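## Task

Pull the wooden spoon out of the jar that holds five kitchen tools (wooden spoon, dark wooden spatula, black nylon turner, red nylon spoon, steel serving spoon). Set it lying flat on the cutting board with the midpoint of its length above the board, touching neither the table, the jar nor any other tool. At the end the remaining four tools must still be in the jar and the jar must stand upright. Nothing may count on the robot holding it in place: release the spoon and move the hands away.

## Robot and tools

Robot. Two arms, left_arm and right_arm, face each other across a table. Each ends in an identical five-finger right hand, so the hands are not mirrored. Each hand has six motors: little, ring, middle, index, thumb_bend, thumb_turn.

Scene frame. Results report positions in metres and orientation as a wxyz quaternion in one shared frame. The origin sits on the table surface halfway between the arm bases, z = 0 is the tabletop, +z is up, and left_arm's base is toward +y. The names left and right do not refer to image sides. Printed positions can be slightly off, more so at long reach.

Hand point frame. Each arm is steered by a hand point 0.05 m in front of the palm, where index pad meets thumb tip in a pinch. Its +z runs along straightened fingers (fingertips 0.06 to 0.07 m beyond), +y points out of the palm, +x runs across the palm toward the little finger. A wrist bracket on the little-finger side protrudes and can collide.

The row. Every motion is one list of 28 numbers, each between -1 and 1, always covering both arms: left_arm dx, dy, dz, rx, ry, rz, then left_gripper little, ring, middle, index, thumb_bend, thumb_turn, force_limit, speed; then the same 14 for right_arm and right_gripper. dx to rz are an offset, not a pose: a displacement of the hand point measured in its own axes, counted from the pose shown in the most recent result (or from the actual pose at action start if no result has shown it yet in this scene, or for second and later calls in a single reply). 1.0 equals 0.6 m of travel or 180 degrees; rx, ry, rz form one rotation vector. Zero offsets therefore pull the arm back to that reference pose rather than holding still. Finger numbers are absolute targets: +1 straight/open, -1 fully curled. thumb_turn +1 places the thumb beside the palm, -1 opposite the fingers. A pinch is roughly index -0.22, thumb_bend -0.75, thumb_turn -0.57. force_limit maps -1..+1 to about 0..10 N at the fingertip (0..15 N for thumb motors) and only stops closing. speed maps -1..+1 to near zero..full (0.6 s full travel); use -0.9 or lower for gentle grips. No hand value means unchanged: to keep a hand as is, resend its last eight numbers, or at first its hand_measured plus hand_force_limit and hand_speed. Turn the thumb before reaching the object; a full wrap grips objects 0.035 to 0.08 m across.

Tools.
execute_actions: actions is an empty list (just report state with pictures), one action {rows, steps} with 1 to 15 rows and at most 15 steps of 1/30 s (last row repeats; minimum 3 steps), or one wait {steps} up to 300 counted from the last result. pictures (true/false) requests images. Each row is measured from the same reference pose, not from the previous row.
move: target is one 28-number row as above; both hand points travel straight lines that finish together in 0.5 to 10 s. speed is m/s, 0.002 to 0.5 (default 0.25); turning rate limit is twice that in rad/s. stop_force, 9 to 40 N for both arms, ends an arm's path when its wrist sensor feels that much extra push; use it slowly for touching down, not while rotating, and omit it when lifting off something. The result adds a move: line with outcome (done, off_target, moving, held, fault, contact) and limits (paced = pose clipped, held = steps blocked), plus distance to target.
wait: seconds, 0 to 10; sends nothing new.
zoom_image: camera (cam_high, cam_low, cam_left_wrist, cam_right_wrist) and region [x0, y0, x1, y1] in pixels, at most 504 by 504. Full images are 504x504 for cam_high and cam_low, 616x616 for the wrist cameras.
show_instructions: shows the scene's reference pages.
finished_scene: scene number (1 or 2); ends and grades that scene, irreversible.

Reading results. The state line gives each hand point's position, quaternion and velocities. Hand lines: hand_measured (position on target scale), hand_stopped_by (moving, target, force, stalled, fault), hand_load_n (positive = finger pushed open; near zero on all means the grip is lost). Wrist force and torque are in the end-effector axes, noisy (offset up to about 4 N) and saturating near 50 N. Joint torques are rough. A Hand target line, present when nothing is kept back, shows where each arm is being driven. HELD steps and pose unreachable lines mean the clearance check altered or blocked a command. Each step the commanded pose is clipped to 100 mm and 16 degrees from the measured one, so far targets need several actions. Arm motion lags commands by about 0.17 s, and thinking time lets the simulation run.

Avoid. Never knock anything off the table. Don't let the arms strike or press on each other, including fingers and brackets. The arms are stiff: pushing past a firm contact can cause a fault stop (joint torque over the limit, wrist joints 25.7 N m, or 150 N external force), freezing the arm 10 s. Long holding heats motors; at 85 C the arm brakes until cool. Avoid dropping or slamming the utensil, tipping the jar or dragging other tools out. Release the spoon once it rests on the board and withdraw the hands before ending the scene.

Each tool is called after "Emit:" as name(argument=value, ...), one argument or row to a line, values as JSON.

Reference images:

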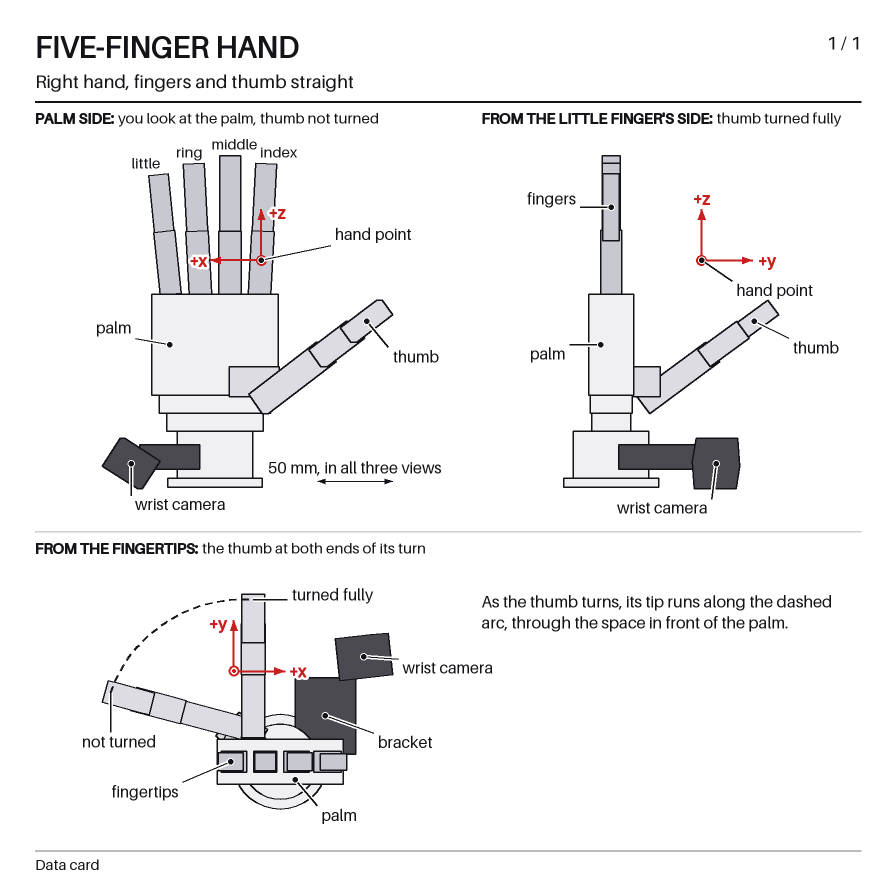

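## Session

Emit:
execute_actions(
  actions=[],
)

Scene clock: 0.00 s of 5600.00 s.
left_arm: end_effector_position=(+0.2915, +0.4629, +0.4779) hand_measured=(+1.000, +1.000, +1.000, +1.000, +1.000, +1.000) hand_load_n=(+0.0, +0.0, +0.0, +0.0, +0.0, +0.0) hand_stopped_by=(target, target, target, target, target, target) hand_force_limit=0.00 hand_speed=-0.80 end_effector_quat_wxyz=(-0.017, +0.390, +0.921, +0.007) end_effector_velocity=(-0.000, -0.000, -0.000) end_effector_angular_velocity=(+0.000, +0.002, +0.000) | right_arm: end_effector_position=(+0.1703, -0.2667, +0.4699) hand_measured=(+1.000, +1.000, +1.000, +1.000, +1.000, +1.000) hand_load_n=(+0.0, +0.0, +0.0, +0.0, +0.0, +0.0) hand_stopped_by=(target, target, target, target, target, target) hand_force_limit=0.00 hand_speed=-0.80 end_effector_quat_wxyz=(-0.012, -0.303, +0.953, -0.014) end_effector_velocity=(-0.000, +0.000, +0.000) end_effector_angular_velocity=(+0.001, +0.000, -0.000)
Joint positions: left_arm=[ 0.535 -1.721  1.348  1.978  1.583 -1.899] | right_arm=[-1.203 -1.708  1.354  1.95   1.598 -1.855]
Joint velocities: left_arm=[-0.001  0.001 -0.     0.     0.002 -0.001] | right_arm=[-0.    -0.     0.    -0.    -0.001  0.   ]
Joint torques (N m, as the arm reports them, + toward a larger angle): no reading
Motor temperatures (°C, as the motors report them): left_arm=[31 30 30 39 35 42] | right_arm=[33 29 30 40 36 38]
Wrist force (N, on the end effector, along its own x y z axes, offset not removed): no reading
Wrist torque (N m, same axes, about the end effector's origin, offset not removed): no reading
Hand target (left_arm): +0.291, +0.463, +0.478; -0.017, +0.390, +0.921, +0.007
Hand target (right_arm): +0.170, -0.267, +0.470; -0.012, -0.303, +0.953, -0.014

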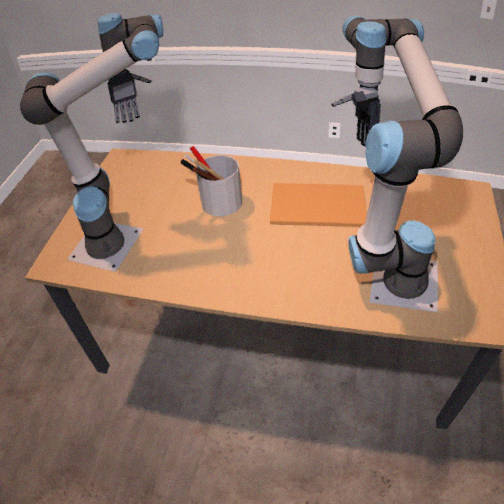

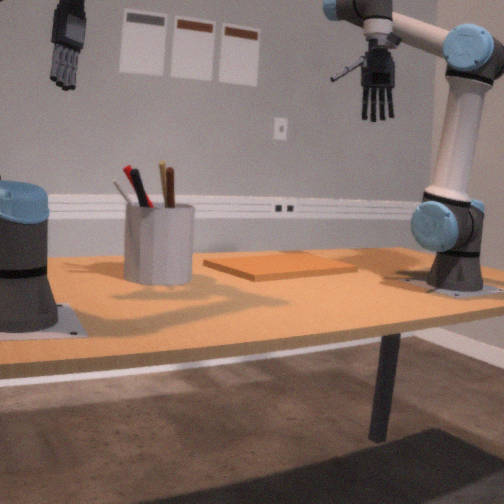

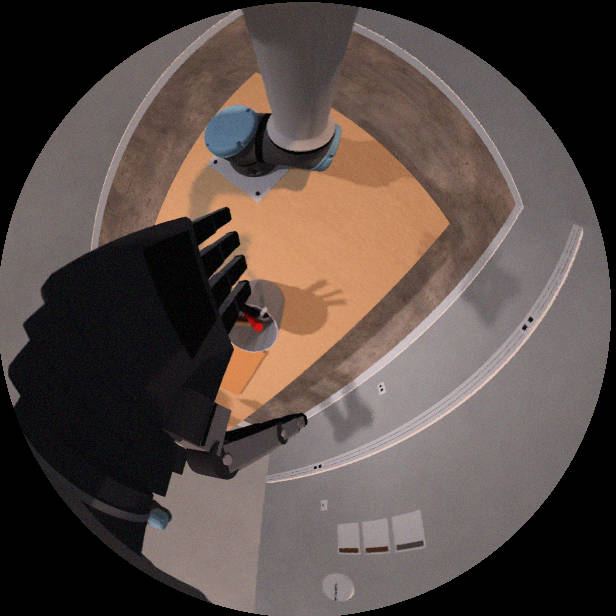

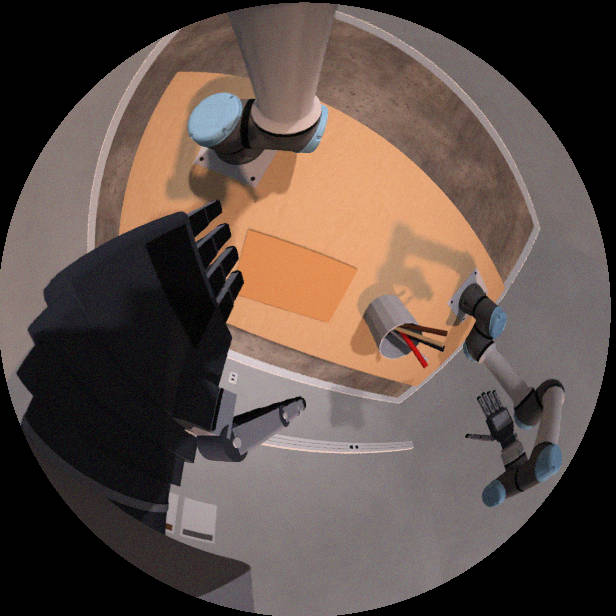

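Emit:
zoom_image(
  camera="cam_high",
  region=[150, 120, 290, 230],
)

Emit:
zoom_image(
  camera="cam_low",
  region=[80, 140, 240, 300],
)

Region (150, 120, 290, 230) of cam_high's 504x504 image, scaled by 3.600, with more detail than that image has; it fills the top 396 rows of this view, and the rest is white.

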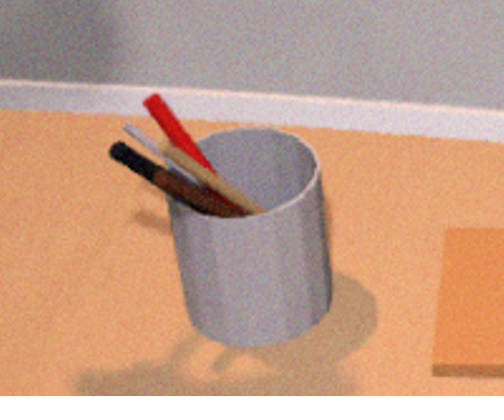

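Region (80, 140, 240, 300) of cam_low's 504x504 image, scaled by 3.150, with more detail than that image has.

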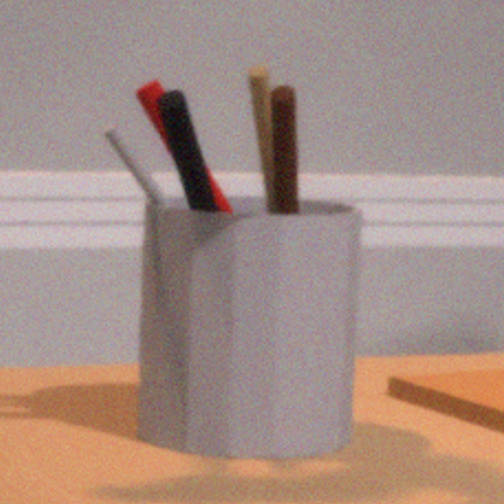

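Emit:
move(
  target=[-0.087,-0.295,0.13,0,0,0,1,1,1,1,1,1,0,0.5, 0,0,0,0,0,0,1,1,1,1,1,1,0,-0.8],
)

Scene clock: 1.80 s of 5600.00 s.
left_arm: end_effector_position=(+0.1990, +0.3043, +0.3982) hand_measured=(+1.000, +1.000, +1.000, +1.000, +1.000, +1.000) hand_load_n=(+0.0, +0.0, +0.0, +0.0, +0.0, +0.0) hand_stopped_by=(target, target, target, target, target, target) hand_force_limit=0.00 hand_speed=0.50 end_effector_quat_wxyz=(-0.017, +0.390, +0.921, +0.006) end_effector_velocity=(-0.001, -0.003, -0.001) end_effector_angular_velocity=(+0.000, -0.001, -0.001) | right_arm: end_effector_position=(+0.1703, -0.2667, +0.4699) hand_measured=(+1.000, +1.000, +1.000, +1.000, +1.000, +1.000) hand_load_n=(+0.0, +0.0, +0.0, +0.0, +0.0, +0.0) hand_stopped_by=(target, target, target, target, target, target) hand_force_limit=0.00 hand_speed=-0.80 end_effector_quat_wxyz=(-0.012, -0.303, +0.953, -0.014) end_effector_velocity=(+0.000, -0.000, +0.000) end_effector_angular_velocity=(+0.000, -0.001, -0.000)
Joint positions: left_arm=[ 0.027 -1.599  1.446  1.747  1.599 -2.406] | right_arm=[-1.203 -1.708  1.354  1.95   1.598 -1.855]
Joint velocities: left_arm=[-0.005  0.005 -0.002 -0.003 -0.001 -0.005] | right_arm=[-0.001 -0.    -0.     0.     0.    -0.001]
Joint torques (N m, as the arm reports them, + toward a larger angle): left_arm=[ -8.41  -4.   -28.48  -0.18  -2.12  -2.44] | right_arm=[  0.96 -11.55 -17.42   2.85   0.22   0.07]
Motor temperatures (°C, as the motors report them): left_arm=[31 30 30 39 35 42] | right_arm=[33 29 30 40 36 38]
Wrist force (N, on the end effector, along its own x y z axes, offset not removed): left_arm=[-0.5 -1.7 2.0] | right_arm=[-0.2 0.9 1.3]
Wrist torque (N m, same axes, about the end effector's origin, offset not removed): left_arm=[-0.35 -0.19 0.00] | right_arm=[0.14 -0.20 -0.06]
Hand target (left_arm): +0.199, +0.304, +0.398; -0.017, +0.390, +0.921, +0.006
Hand target (right_arm): +0.170, -0.267, +0.470; -0.012, -0.303, +0.953, -0.014
Off the commanded pose (left_arm): 0.000 m, 0 deg.
Off the commanded pose (right_arm): 0.000 m, 0 deg.
Kept back: nothing.
move: done

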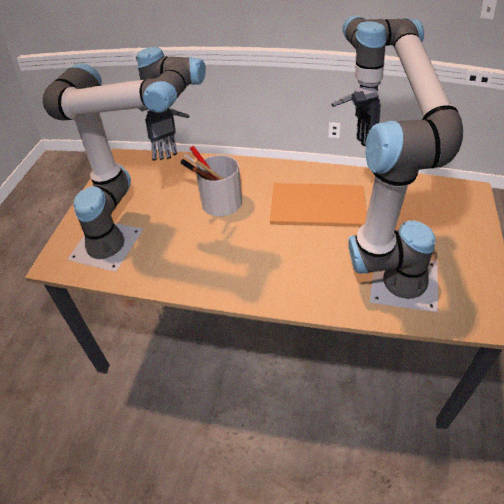

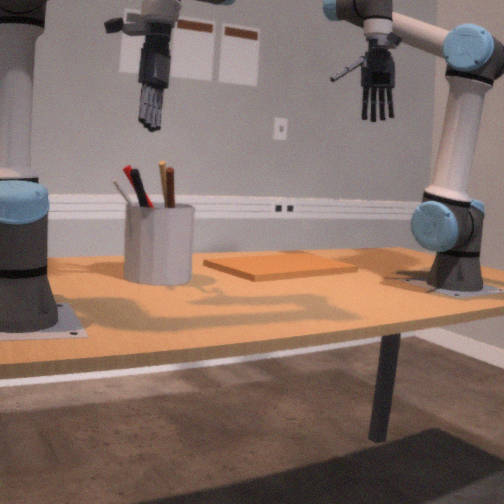

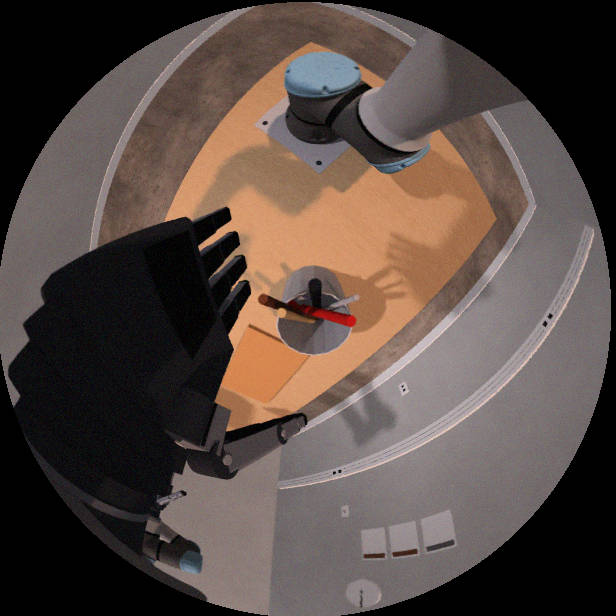

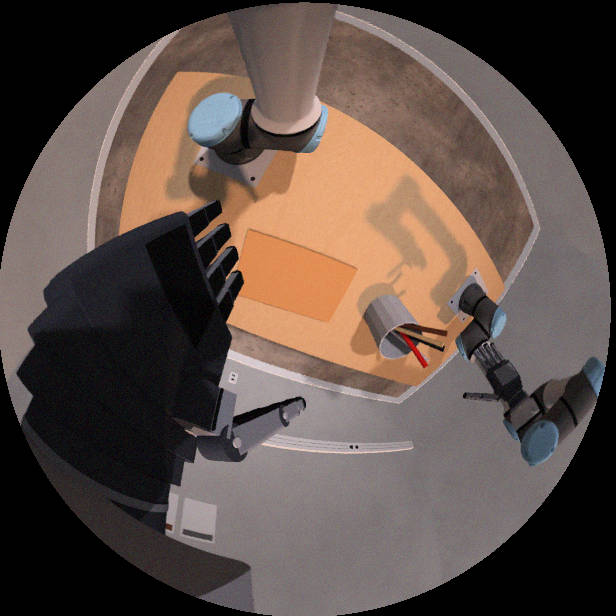

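Emit:
move(
  target=[-0.12,-0.12,0.0,0,0,0,1,1,1,1,1,1,0,0.5, 0,0,0,0,0,0,1,1,1,1,1,1,0,-0.8],
)

Scene clock: 3.20 s of 5600.00 s.
left_arm: end_effector_position=(+0.1974, +0.2029, +0.3956) hand_measured=(+1.000, +1.000, +1.000, +1.000, +1.000, +1.000) hand_load_n=(+0.0, +0.0, +0.0, +0.0, +0.0, +0.0) hand_stopped_by=(target, target, target, target, target, target) hand_force_limit=0.00 hand_speed=0.50 end_effector_quat_wxyz=(-0.017, +0.390, +0.921, +0.006) end_effector_velocity=(+0.000, -0.003, +0.000) end_effector_angular_velocity=(+0.002, -0.000, +0.001) | right_arm: end_effector_position=(+0.1703, -0.2667, +0.4699) hand_measured=(+1.000, +1.000, +1.000, +1.000, +1.000, +1.000) hand_load_n=(+0.0, +0.0, +0.0, +0.0, +0.0, +0.0) hand_stopped_by=(target, target, target, target, target, target) hand_force_limit=0.00 hand_speed=-0.80 end_effector_quat_wxyz=(-0.012, -0.303, +0.953, -0.014) end_effector_velocity=(+0.000, -0.001, -0.000) end_effector_angular_velocity=(-0.001, -0.000, -0.001)
Joint positions: left_arm=[ 0.041 -1.352  1.18   1.766  1.599 -2.393] | right_arm=[-1.203 -1.708  1.354  1.95   1.598 -1.855]
Joint velocities: left_arm=[ 0.001  0.008 -0.01   0.004 -0.    -0.   ] | right_arm=[-0.001  0.    -0.     0.     0.002 -0.001]
Joint torques (N m, as the arm reports them, + toward a larger angle): left_arm=[  7.97 -15.38 -28.88   4.91   2.54   2.53] | right_arm=[ -0.63 -10.4  -17.3    2.83   0.15   0.1 ]
Motor temperatures (°C, as the motors report them): left_arm=[31 30 30 39 35 42] | right_arm=[33 29 30 40 36 38]
Wrist force (N, on the end effector, along its own x y z axes, offset not removed): left_arm=[0.1 -0.3 0.0] | right_arm=[1.1 2.2 3.0]
Wrist torque (N m, same axes, about the end effector's origin, offset not removed): left_arm=[-0.06 -0.28 0.10] | right_arm=[0.27 -0.29 0.06]
Hand target (left_arm): +0.197, +0.203, +0.396; -0.017, +0.390, +0.921, +0.006
Hand target (right_arm): +0.170, -0.267, +0.470; -0.012, -0.303, +0.953, -0.014
Off the commanded pose (left_arm): 0.000 m, 0 deg.
Off the commanded pose (right_arm): 0.000 m, 0 deg.
Kept back: nothing.
move: done

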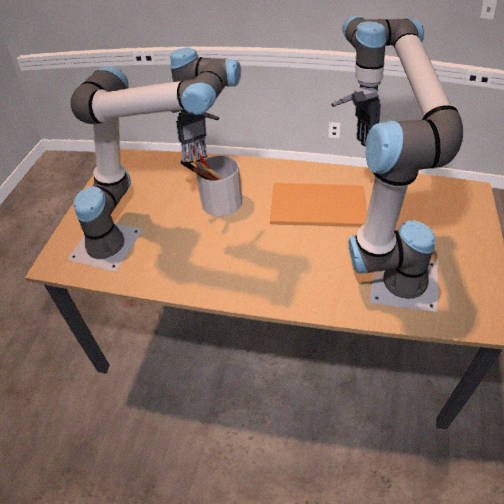

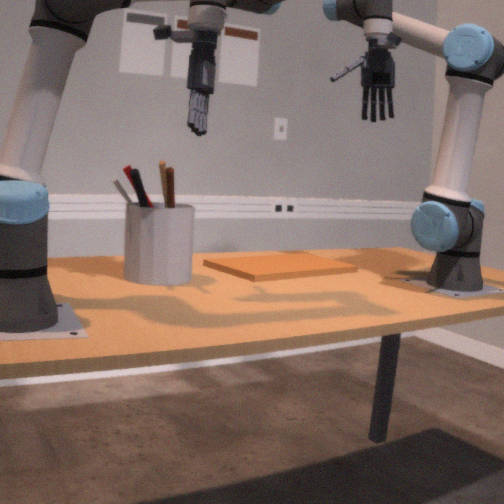

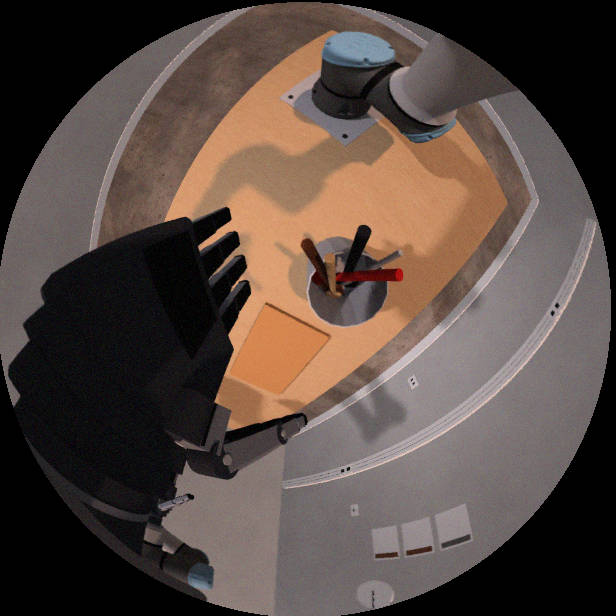

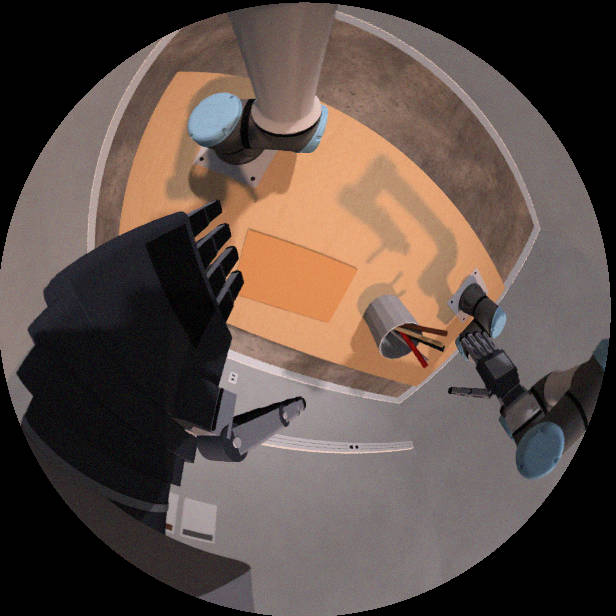

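Emit:
move(
  target=[-0.14,0.144,0.0,0,0,0,1,1,1,1,1,1,0,0.5, 0,0,0,0,0,0,1,1,1,1,1,1,0,-0.8],
)

Scene clock: 4.77 s of 5600.00 s.
left_arm: end_effector_position=(+0.3174, +0.2030, +0.3923) hand_measured=(+1.000, +1.000, +1.000, +1.000, +1.000, +1.000) hand_load_n=(+0.0, +0.0, +0.0, +0.0, +0.0, +0.0) hand_stopped_by=(target, target, target, target, target, target) hand_force_limit=0.00 hand_speed=0.50 end_effector_quat_wxyz=(-0.017, +0.390, +0.921, +0.006) end_effector_velocity=(+0.003, -0.001, +0.000) end_effector_angular_velocity=(+0.001, +0.002, -0.000) | right_arm: end_effector_position=(+0.1703, -0.2667, +0.4699) hand_measured=(+1.000, +1.000, +1.000, +1.000, +1.000, +1.000) hand_load_n=(+0.0, +0.0, +0.0, +0.0, +0.0, +0.0) hand_stopped_by=(target, target, target, target, target, target) hand_force_limit=0.00 hand_speed=-0.80 end_effector_quat_wxyz=(-0.012, -0.303, +0.953, -0.014) end_effector_velocity=(-0.000, +0.000, -0.000) end_effector_angular_velocity=(+0.000, +0.000, +0.000)
Joint positions: left_arm=[ 0.337 -1.221  1.019  1.803  1.59  -2.097] | right_arm=[-1.203 -1.708  1.354  1.95   1.598 -1.855]
Joint velocities: left_arm=[ 0.008  0.008 -0.011  0.005  0.002  0.009] | right_arm=[ 0.001  0.     0.     0.    -0.001  0.001]
Joint torques (N m, as the arm reports them, + toward a larger angle): left_arm=[  7.26 -21.54 -26.84   4.61   2.35   2.42] | right_arm=[  0.6  -10.31 -18.08   2.79   0.03   0.02]
Motor temperatures (°C, as the motors report them): left_arm=[31 30 30 39 35 42] | right_arm=[33 29 30 40 36 38]
Wrist force (N, on the end effector, along its own x y z axes, offset not removed): left_arm=[0.0 -1.5 0.5] | right_arm=[1.7 1.9 1.9]
Wrist torque (N m, same axes, about the end effector's origin, offset not removed): left_arm=[-0.20 -0.29 0.08] | right_arm=[0.44 -0.42 0.15]
Hand target (left_arm): +0.318, +0.203, +0.392; -0.017, +0.390, +0.921, +0.006
Hand target (right_arm): +0.170, -0.267, +0.470; -0.012, -0.303, +0.953, -0.014
Off the commanded pose (left_arm): 0.001 m, 0 deg.
Off the commanded pose (right_arm): 0.000 m, 0 deg.
Kept back: nothing.
move: done

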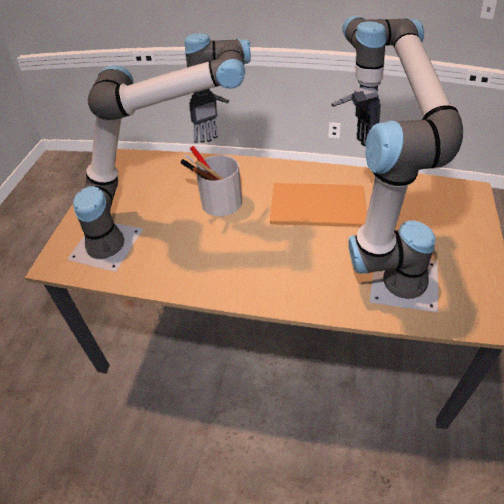

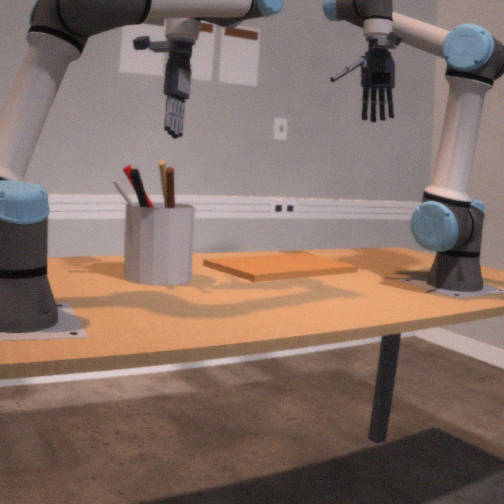

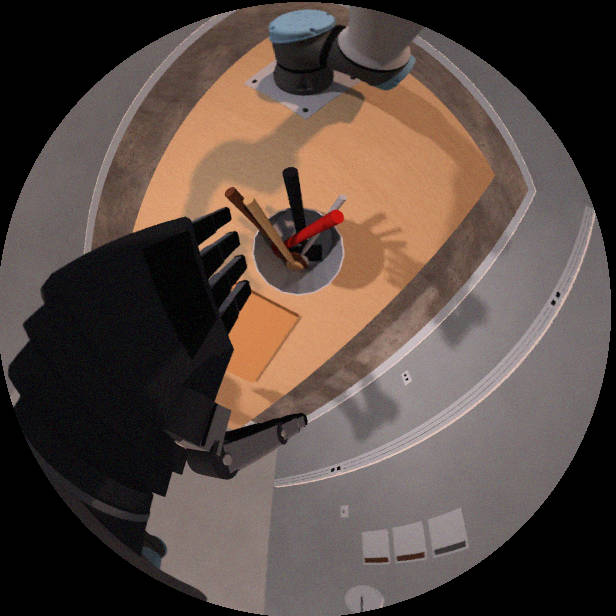

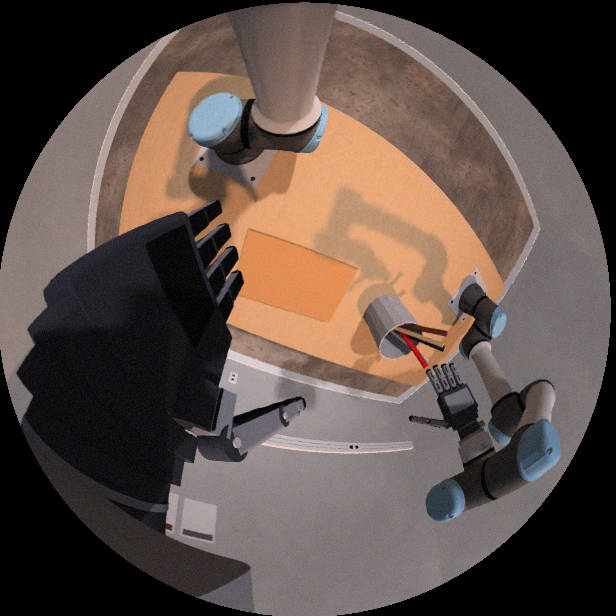

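Emit:
move(
  target=[0.5,0.207,-0.1,0,0,0,1,1,1,1,1,1,0,0.5, -0.375,0.443,0.333,-0.237,-0.458,-0.237,-1,-1,-1,0.5,0,-0.57,0,0.5],
  speed=0.4,
)

Scene clock: 8.47 s of 5600.00 s.
left_arm: end_effector_position=(+0.1997, +0.5029, +0.4630) hand_measured=(+1.000, +1.000, +1.000, +1.000, +1.000, +1.000) hand_load_n=(+0.0, +0.0, +0.0, +0.0, +0.0, +0.0) hand_stopped_by=(target, target, target, target, target, target) hand_force_limit=0.00 hand_speed=0.50 end_effector_quat_wxyz=(-0.018, +0.390, +0.921, +0.006) end_effector_velocity=(-0.001, +0.001, +0.000) end_effector_angular_velocity=(-0.004, -0.006, -0.001) | right_arm: end_effector_position=(+0.1968, +0.0738, +0.2591) hand_measured=(-1.000, -1.000, -1.000, +0.500, +0.000, -0.570) hand_load_n=(+0.0, +0.0, +0.0, +0.0, +0.0, +0.0) hand_stopped_by=(target, target, target, target, target, target) hand_force_limit=0.00 hand_speed=0.50 end_effector_quat_wxyz=(+0.487, -0.504, +0.513, +0.495) end_effector_velocity=(+0.001, +0.002, -0.001) end_effector_angular_velocity=(+0.015, -0.001, -0.005)
Joint positions: left_arm=[-0.155 -2.054  1.595  2.047  1.605 -2.589] | right_arm=[-0.882 -1.365  2.033 -0.612  0.653 -1.599]
Joint velocities: left_arm=[-0.055 -0.019  0.007  0.008 -0.006 -0.055] | right_arm=[ 0.003  0.006  0.008 -0.04   0.008  0.02 ]
Joint torques (N m, as the arm reports them, + toward a larger angle): left_arm=[-6.87 -9.86 -9.93  4.57 -2.28 -2.37] | right_arm=[ 12.82 -14.77  -9.48  -3.28   1.72   2.46]
Motor temperatures (°C, as the motors report them): left_arm=[31 30 30 39 35 42] | right_arm=[33 29 30 40 36 38]
Wrist force (N, on the end effector, along its own x y z axes, offset not removed): left_arm=[-0.2 -0.3 1.4] | right_arm=[2.6 1.2 1.8]
Wrist torque (N m, same axes, about the end effector's origin, offset not removed): left_arm=[-0.10 -0.24 0.03] | right_arm=[0.29 -0.69 0.15]
Hand target (left_arm): +0.200, +0.503, +0.463; -0.017, +0.390, +0.921, +0.006
Hand target (right_arm): +0.197, +0.074, +0.259; +0.488, -0.504, +0.512, +0.496
Off the commanded pose (left_arm): 0.000 m, 0 deg.
Off the commanded pose (right_arm): 0.001 m, 0 deg.
Kept back: nothing.
move: done

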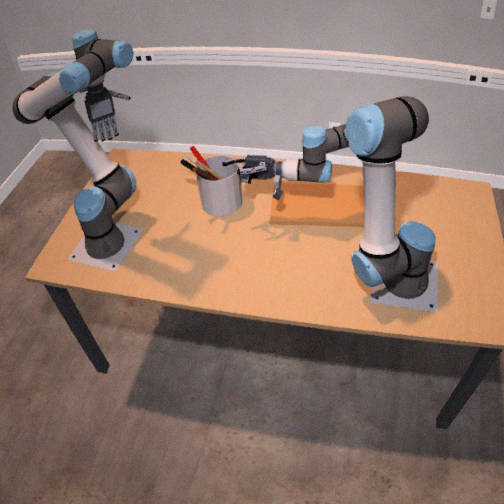

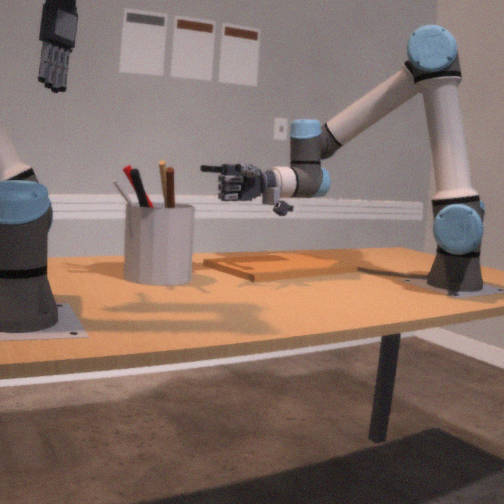

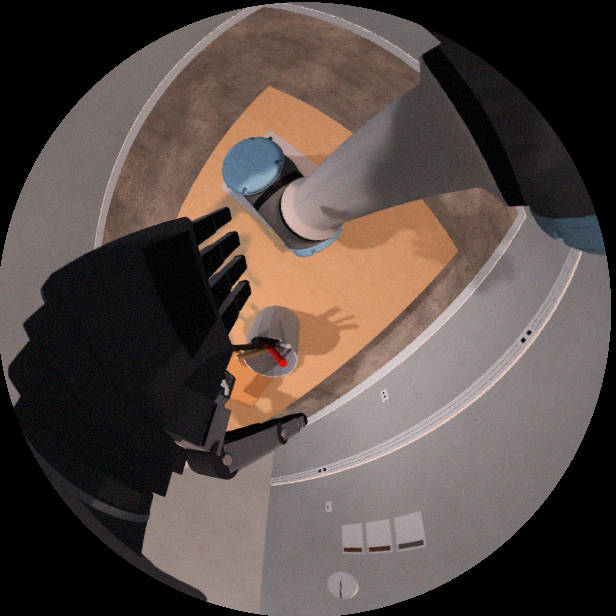

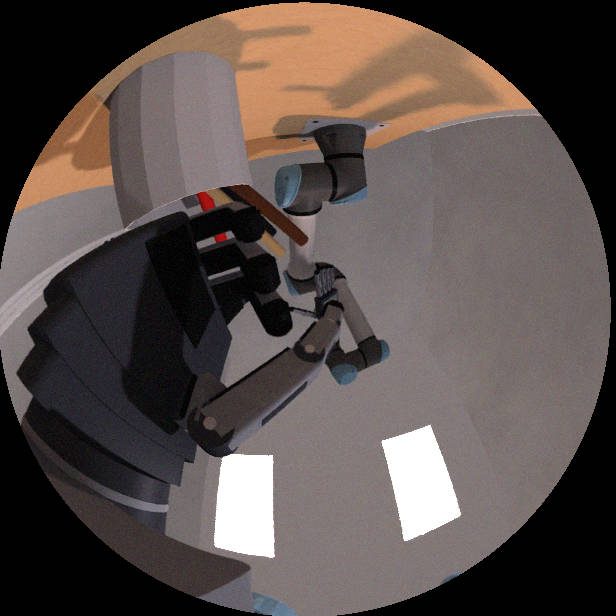

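Emit:
move(
  target=[0,0,0,0,0,0,1,1,1,1,1,1,0,0.5, 0.03,0.083,0,0,0,0,-1,-1,-1,0.5,0,-0.57,0,0.5],
  speed=0.1,
)

Emit:
zoom_image(
  camera="cam_high",
  region=[150, 120, 310, 230],
)

Scene clock: 9.90 s of 5600.00 s.
left_arm: end_effector_position=(+0.1997, +0.5029, +0.4630) hand_measured=(+1.000, +1.000, +1.000, +1.000, +1.000, +1.000) hand_load_n=(+0.0, +0.0, +0.0, +0.0, +0.0, +0.0) hand_stopped_by=(target, target, target, target, target, target) hand_force_limit=0.00 hand_speed=0.50 end_effector_quat_wxyz=(-0.018, +0.390, +0.921, +0.006) end_effector_velocity=(-0.000, +0.000, +0.000) end_effector_angular_velocity=(+0.001, +0.002, +0.002) | right_arm: end_effector_position=(+0.1470, +0.0731, +0.2420) hand_measured=(-1.000, -1.000, -1.000, +0.500, +0.000, -0.570) hand_load_n=(+0.0, +0.0, +0.0, +0.0, +0.0, +0.0) hand_stopped_by=(target, target, target, target, target, target) hand_force_limit=0.00 hand_speed=0.50 end_effector_quat_wxyz=(+0.487, -0.504, +0.513, +0.495) end_effector_velocity=(-0.003, +0.000, -0.001) end_effector_angular_velocity=(+0.001, -0.001, +0.001)
Joint positions: left_arm=[-0.155 -2.054  1.595  2.047  1.604 -2.589] | right_arm=[-0.798 -1.393  2.126 -0.682  0.736 -1.592]
Joint velocities: left_arm=[ 0.     0.001 -0.001  0.001  0.002 -0.001] | right_arm=[ 0.005 -0.001  0.004 -0.005  0.005 -0.   ]
Joint torques (N m, as the arm reports them, + toward a larger angle): left_arm=[  6.98  17.69 -26.05  -0.51   2.42   2.55] | right_arm=[ 14.88 -30.5   -7.47  -3.74   1.59   2.5 ]
Motor temperatures (°C, as the motors report them): left_arm=[31 30 30 39 35 42] | right_arm=[33 29 30 40 36 38]
Wrist force (N, on the end effector, along its own x y z axes, offset not removed): left_arm=[0.5 -1.3 0.8] | right_arm=[1.6 1.8 2.4]
Wrist torque (N m, same axes, about the end effector's origin, offset not removed): left_arm=[-0.22 -0.40 0.02] | right_arm=[0.38 -0.60 0.15]
Hand target (left_arm): +0.200, +0.503, +0.463; -0.018, +0.390, +0.921, +0.006
Hand target (right_arm): +0.147, +0.073, +0.242; +0.487, -0.504, +0.513, +0.495
Off the commanded pose (left_arm): 0.000 m, 0 deg.
Off the commanded pose (right_arm): 0.000 m, 0 deg.
Kept back: nothing.
move: done

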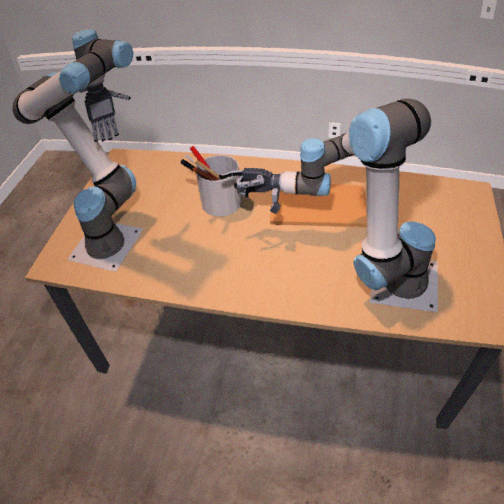

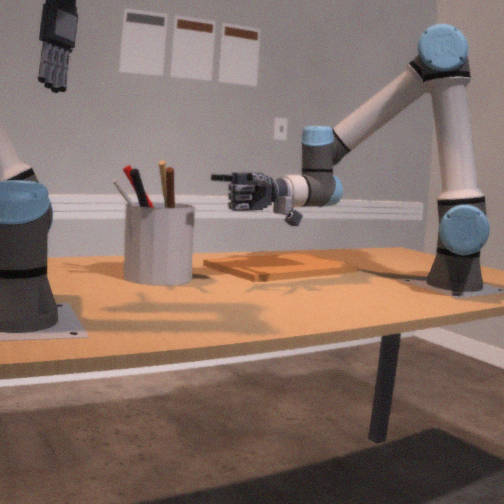

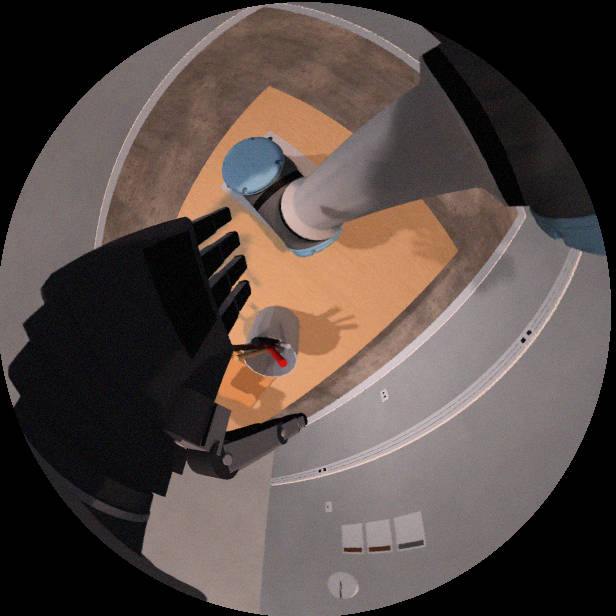

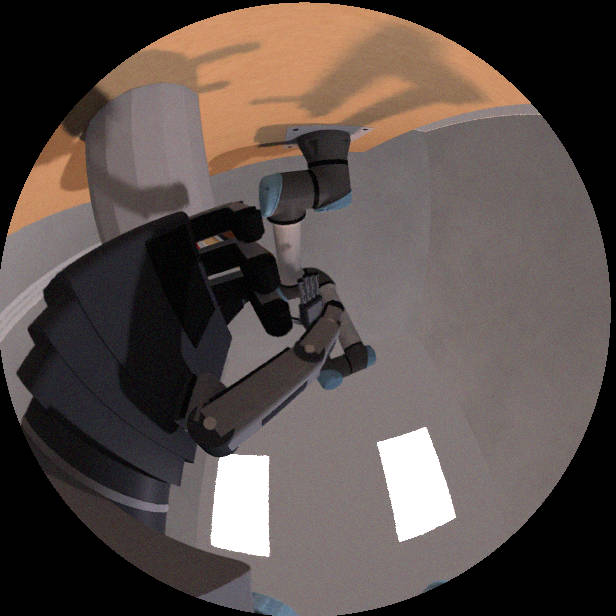

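Region (150, 120, 310, 230) of cam_high's 504x504 image, scaled by 3.150, with more detail than that image has; it fills the top 346 rows of this view, and the rest is white.

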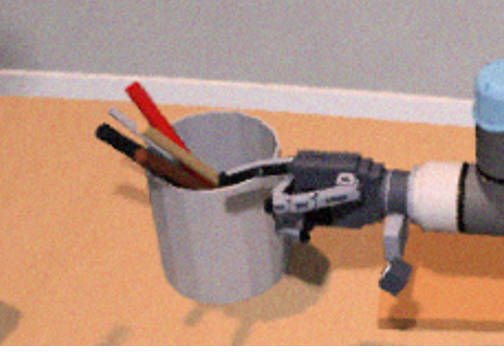

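Emit:
move(
  target=[0,0,0,0,0,0,1,1,1,1,1,1,0,0.5, -0.035,-0.09,0.03,0,0,0,-1,-1,-1,0.5,0.2,-0.57,-0.5,0.5],
  speed=0.1,
)

Emit:
move(
  target=[0,0,0,0,0,0,1,1,1,1,1,1,0,0.5, 0,0,0.12,0,0,0,-1,-1,-1,0.5,0.2,-0.57,-0.5,0.5],
  speed=0.05,
  stop_force=9,
)

Emit:
zoom_image(
  camera="cam_high",
  region=[150, 120, 310, 230],
)

Emit:
zoom_image(
  camera="cam_low",
  region=[90, 130, 290, 260],
)

Scene clock: 11.43 s of 5600.00 s.
left_arm: end_effector_position=(+0.1997, +0.5029, +0.4630) hand_measured=(+1.000, +1.000, +1.000, +1.000, +1.000, +1.000) hand_load_n=(+0.0, +0.0, +0.0, +0.0, +0.0, +0.0) hand_stopped_by=(target, target, target, target, target, target) hand_force_limit=0.00 hand_speed=0.50 end_effector_quat_wxyz=(-0.018, +0.390, +0.921, +0.006) end_effector_velocity=(+0.000, -0.001, -0.000) end_effector_angular_velocity=(+0.001, -0.001, +0.002) | right_arm: end_effector_position=(+0.2010, +0.0917, +0.2615) hand_measured=(-1.000, -1.000, -1.000, +0.500, +0.200, -0.570) hand_load_n=(+0.0, +0.0, +0.0, +0.0, +0.0, +0.0) hand_stopped_by=(target, target, target, target, target, target) hand_force_limit=-0.50 hand_speed=0.50 end_effector_quat_wxyz=(+0.487, -0.504, +0.513, +0.495) end_effector_velocity=(+0.002, +0.001, +0.001) end_effector_angular_velocity=(-0.001, -0.000, -0.000)
Joint positions: left_arm=[-0.155 -2.054  1.595  2.047  1.605 -2.589] | right_arm=[-0.853 -1.332  1.982 -0.596  0.682 -1.596]
Joint velocities: left_arm=[ 0.001  0.002  0.    -0.001 -0.001 -0.001] | right_arm=[-0.001  0.004 -0.008  0.006 -0.001 -0.002]
Joint torques (N m, as the arm reports them, + toward a larger angle): left_arm=[ -8.02   9.79 -20.43  -0.01   1.75  -2.27] | right_arm=[-15.37 -16.37 -25.78   1.68  -1.72  -2.57]
Motor temperatures (°C, as the motors report them): left_arm=[31 30 30 39 35 42] | right_arm=[33 29 30 40 36 38]
Wrist force (N, on the end effector, along its own x y z axes, offset not removed): left_arm=[-0.5 -1.2 1.1] | right_arm=[1.1 1.8 3.9]
Wrist torque (N m, same axes, about the end effector's origin, offset not removed): left_arm=[-0.22 -0.28 0.03] | right_arm=[0.17 -0.46 0.01]
Hand target (left_arm): +0.200, +0.503, +0.463; -0.018, +0.390, +0.921, +0.006
Hand target (right_arm): +0.201, +0.092, +0.262; +0.487, -0.504, +0.513, +0.495
Off the commanded pose (left_arm): 0.000 m, 0 deg.
Off the commanded pose (right_arm): 0.000 m, 0 deg.
Kept back: nothing.
move: done

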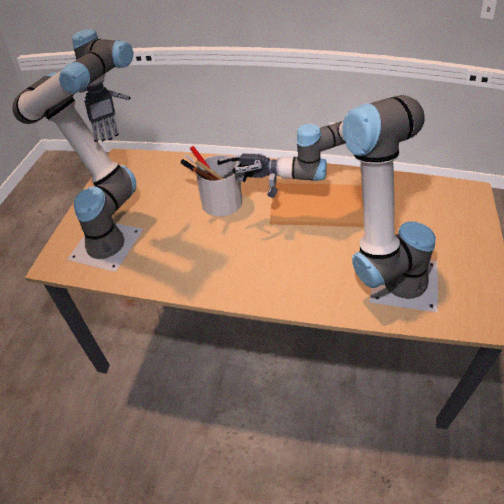

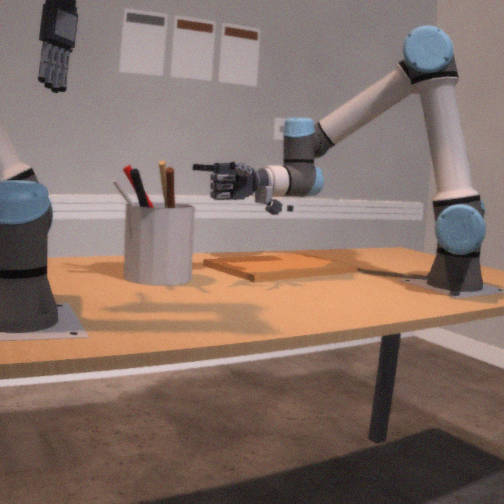

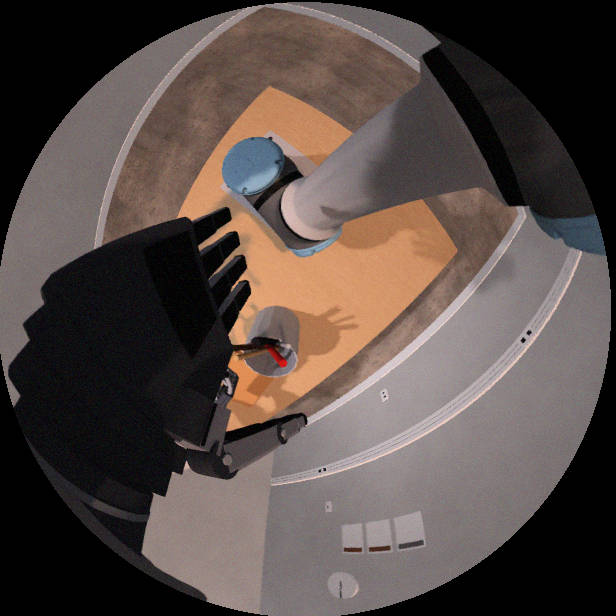

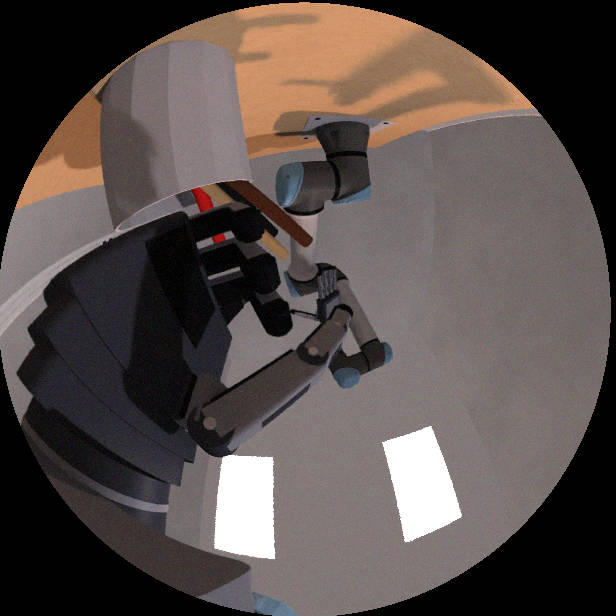

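Scene clock: 13.33 s of 5600.00 s.
left_arm: end_effector_position=(+0.1997, +0.5029, +0.4630) hand_measured=(+1.000, +1.000, +1.000, +1.000, +1.000, +1.000) hand_load_n=(+0.0, +0.0, +0.0, +0.0, +0.0, +0.0) hand_stopped_by=(target, target, target, target, target, target) hand_force_limit=0.00 hand_speed=0.50 end_effector_quat_wxyz=(-0.018, +0.390, +0.921, +0.006) end_effector_velocity=(+0.000, -0.001, +0.000) end_effector_angular_velocity=(-0.001, -0.001, -0.001) | right_arm: end_effector_position=(+0.2009, +0.1633, +0.2590) hand_measured=(-1.000, -1.000, -1.000, +0.500, +0.200, -0.570) hand_load_n=(+0.0, +0.0, +0.0, +0.0, +0.0, +0.0) hand_stopped_by=(target, target, target, target, target, target) hand_force_limit=-0.50 hand_speed=0.50 end_effector_quat_wxyz=(+0.487, -0.504, +0.513, +0.495) end_effector_velocity=(-0.000, +0.003, -0.000) end_effector_angular_velocity=(+0.000, -0.001, +0.001)
Joint positions: left_arm=[-0.155 -2.054  1.595  2.047  1.605 -2.589] | right_arm=[-0.732 -1.2    1.805 -0.558  0.802 -1.587]
Joint velocities: left_arm=[-0.002  0.001 -0.001 -0.    -0.001 -0.001] | right_arm=[ 0.004  0.005 -0.008  0.002  0.004 -0.   ]
Joint torques (N m, as the arm reports them, + toward a larger angle): left_arm=[ -5.76   9.8  -20.06   0.03   1.64  -1.33] | right_arm=[ 14.56 -23.67 -27.98   2.07   2.26   2.59]
Motor temperatures (°C, as the motors report them): left_arm=[31 30 30 39 35 42] | right_arm=[33 29 30 40 36 38]
Wrist force (N, on the end effector, along its own x y z axes, offset not removed): left_arm=[0.4 -0.7 1.2] | right_arm=[2.2 3.2 1.0]
Wrist torque (N m, same axes, about the end effector's origin, offset not removed): left_arm=[-0.12 -0.28 0.09] | right_arm=[0.59 -0.55 0.19]
Hand target (left_arm): +0.200, +0.503, +0.463; -0.018, +0.390, +0.921, +0.006
Hand target (right_arm): +0.201, +0.164, +0.259; +0.487, -0.504, +0.513, +0.495
Off the commanded pose (left_arm): 0.000 m, 0 deg.
Off the commanded pose (right_arm): 0.000 m, 0 deg.
Kept back: nothing.
move: done

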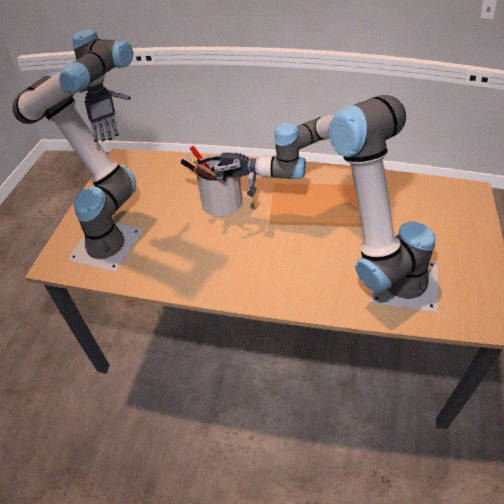

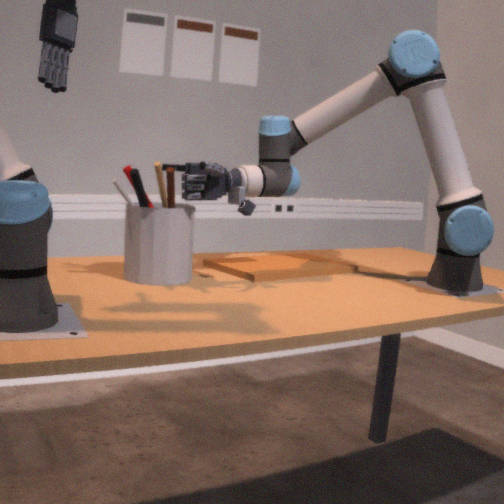

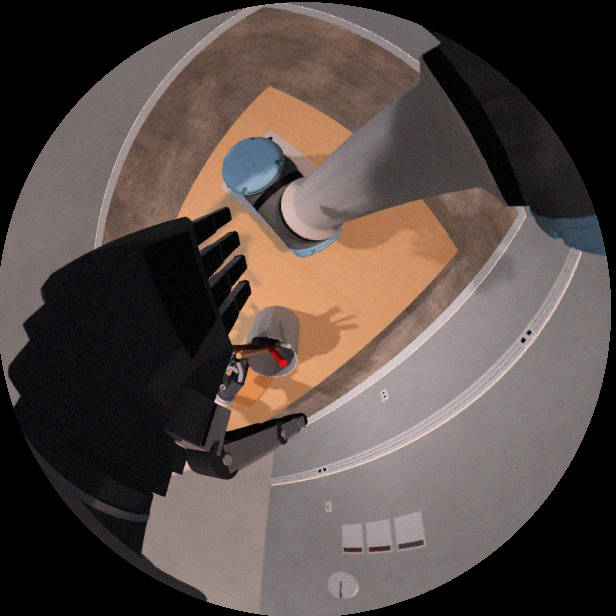

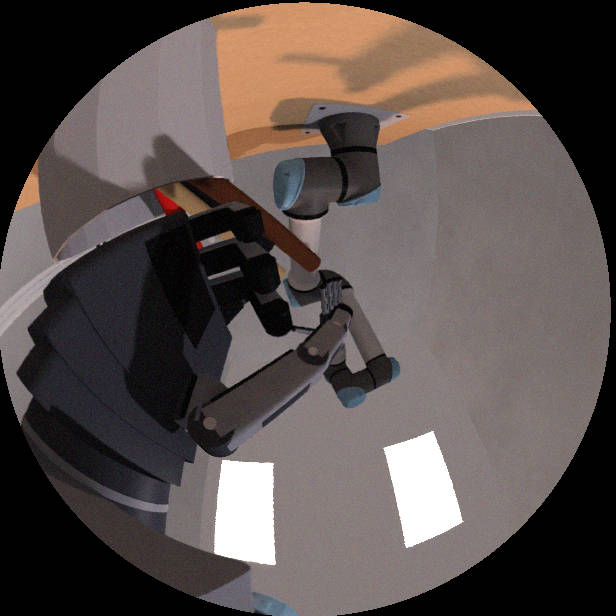

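Region (150, 120, 310, 230) of cam_high's 504x504 image, scaled by 3.150, with more detail than that image has; it fills the top 346 rows of this view, and the rest is white.

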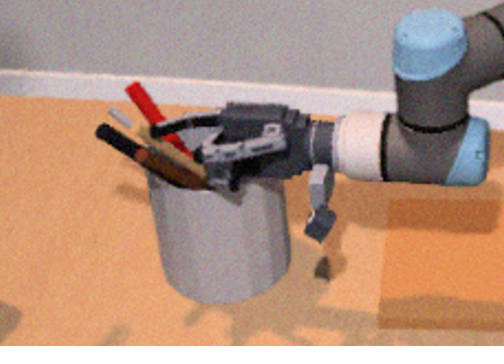

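Region (90, 130, 290, 260) of cam_low's 504x504 image, scaled by 2.520, with more detail than that image has; it fills the top 328 rows of this view, and the rest is white.

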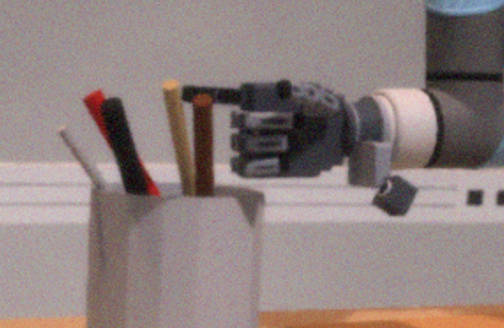

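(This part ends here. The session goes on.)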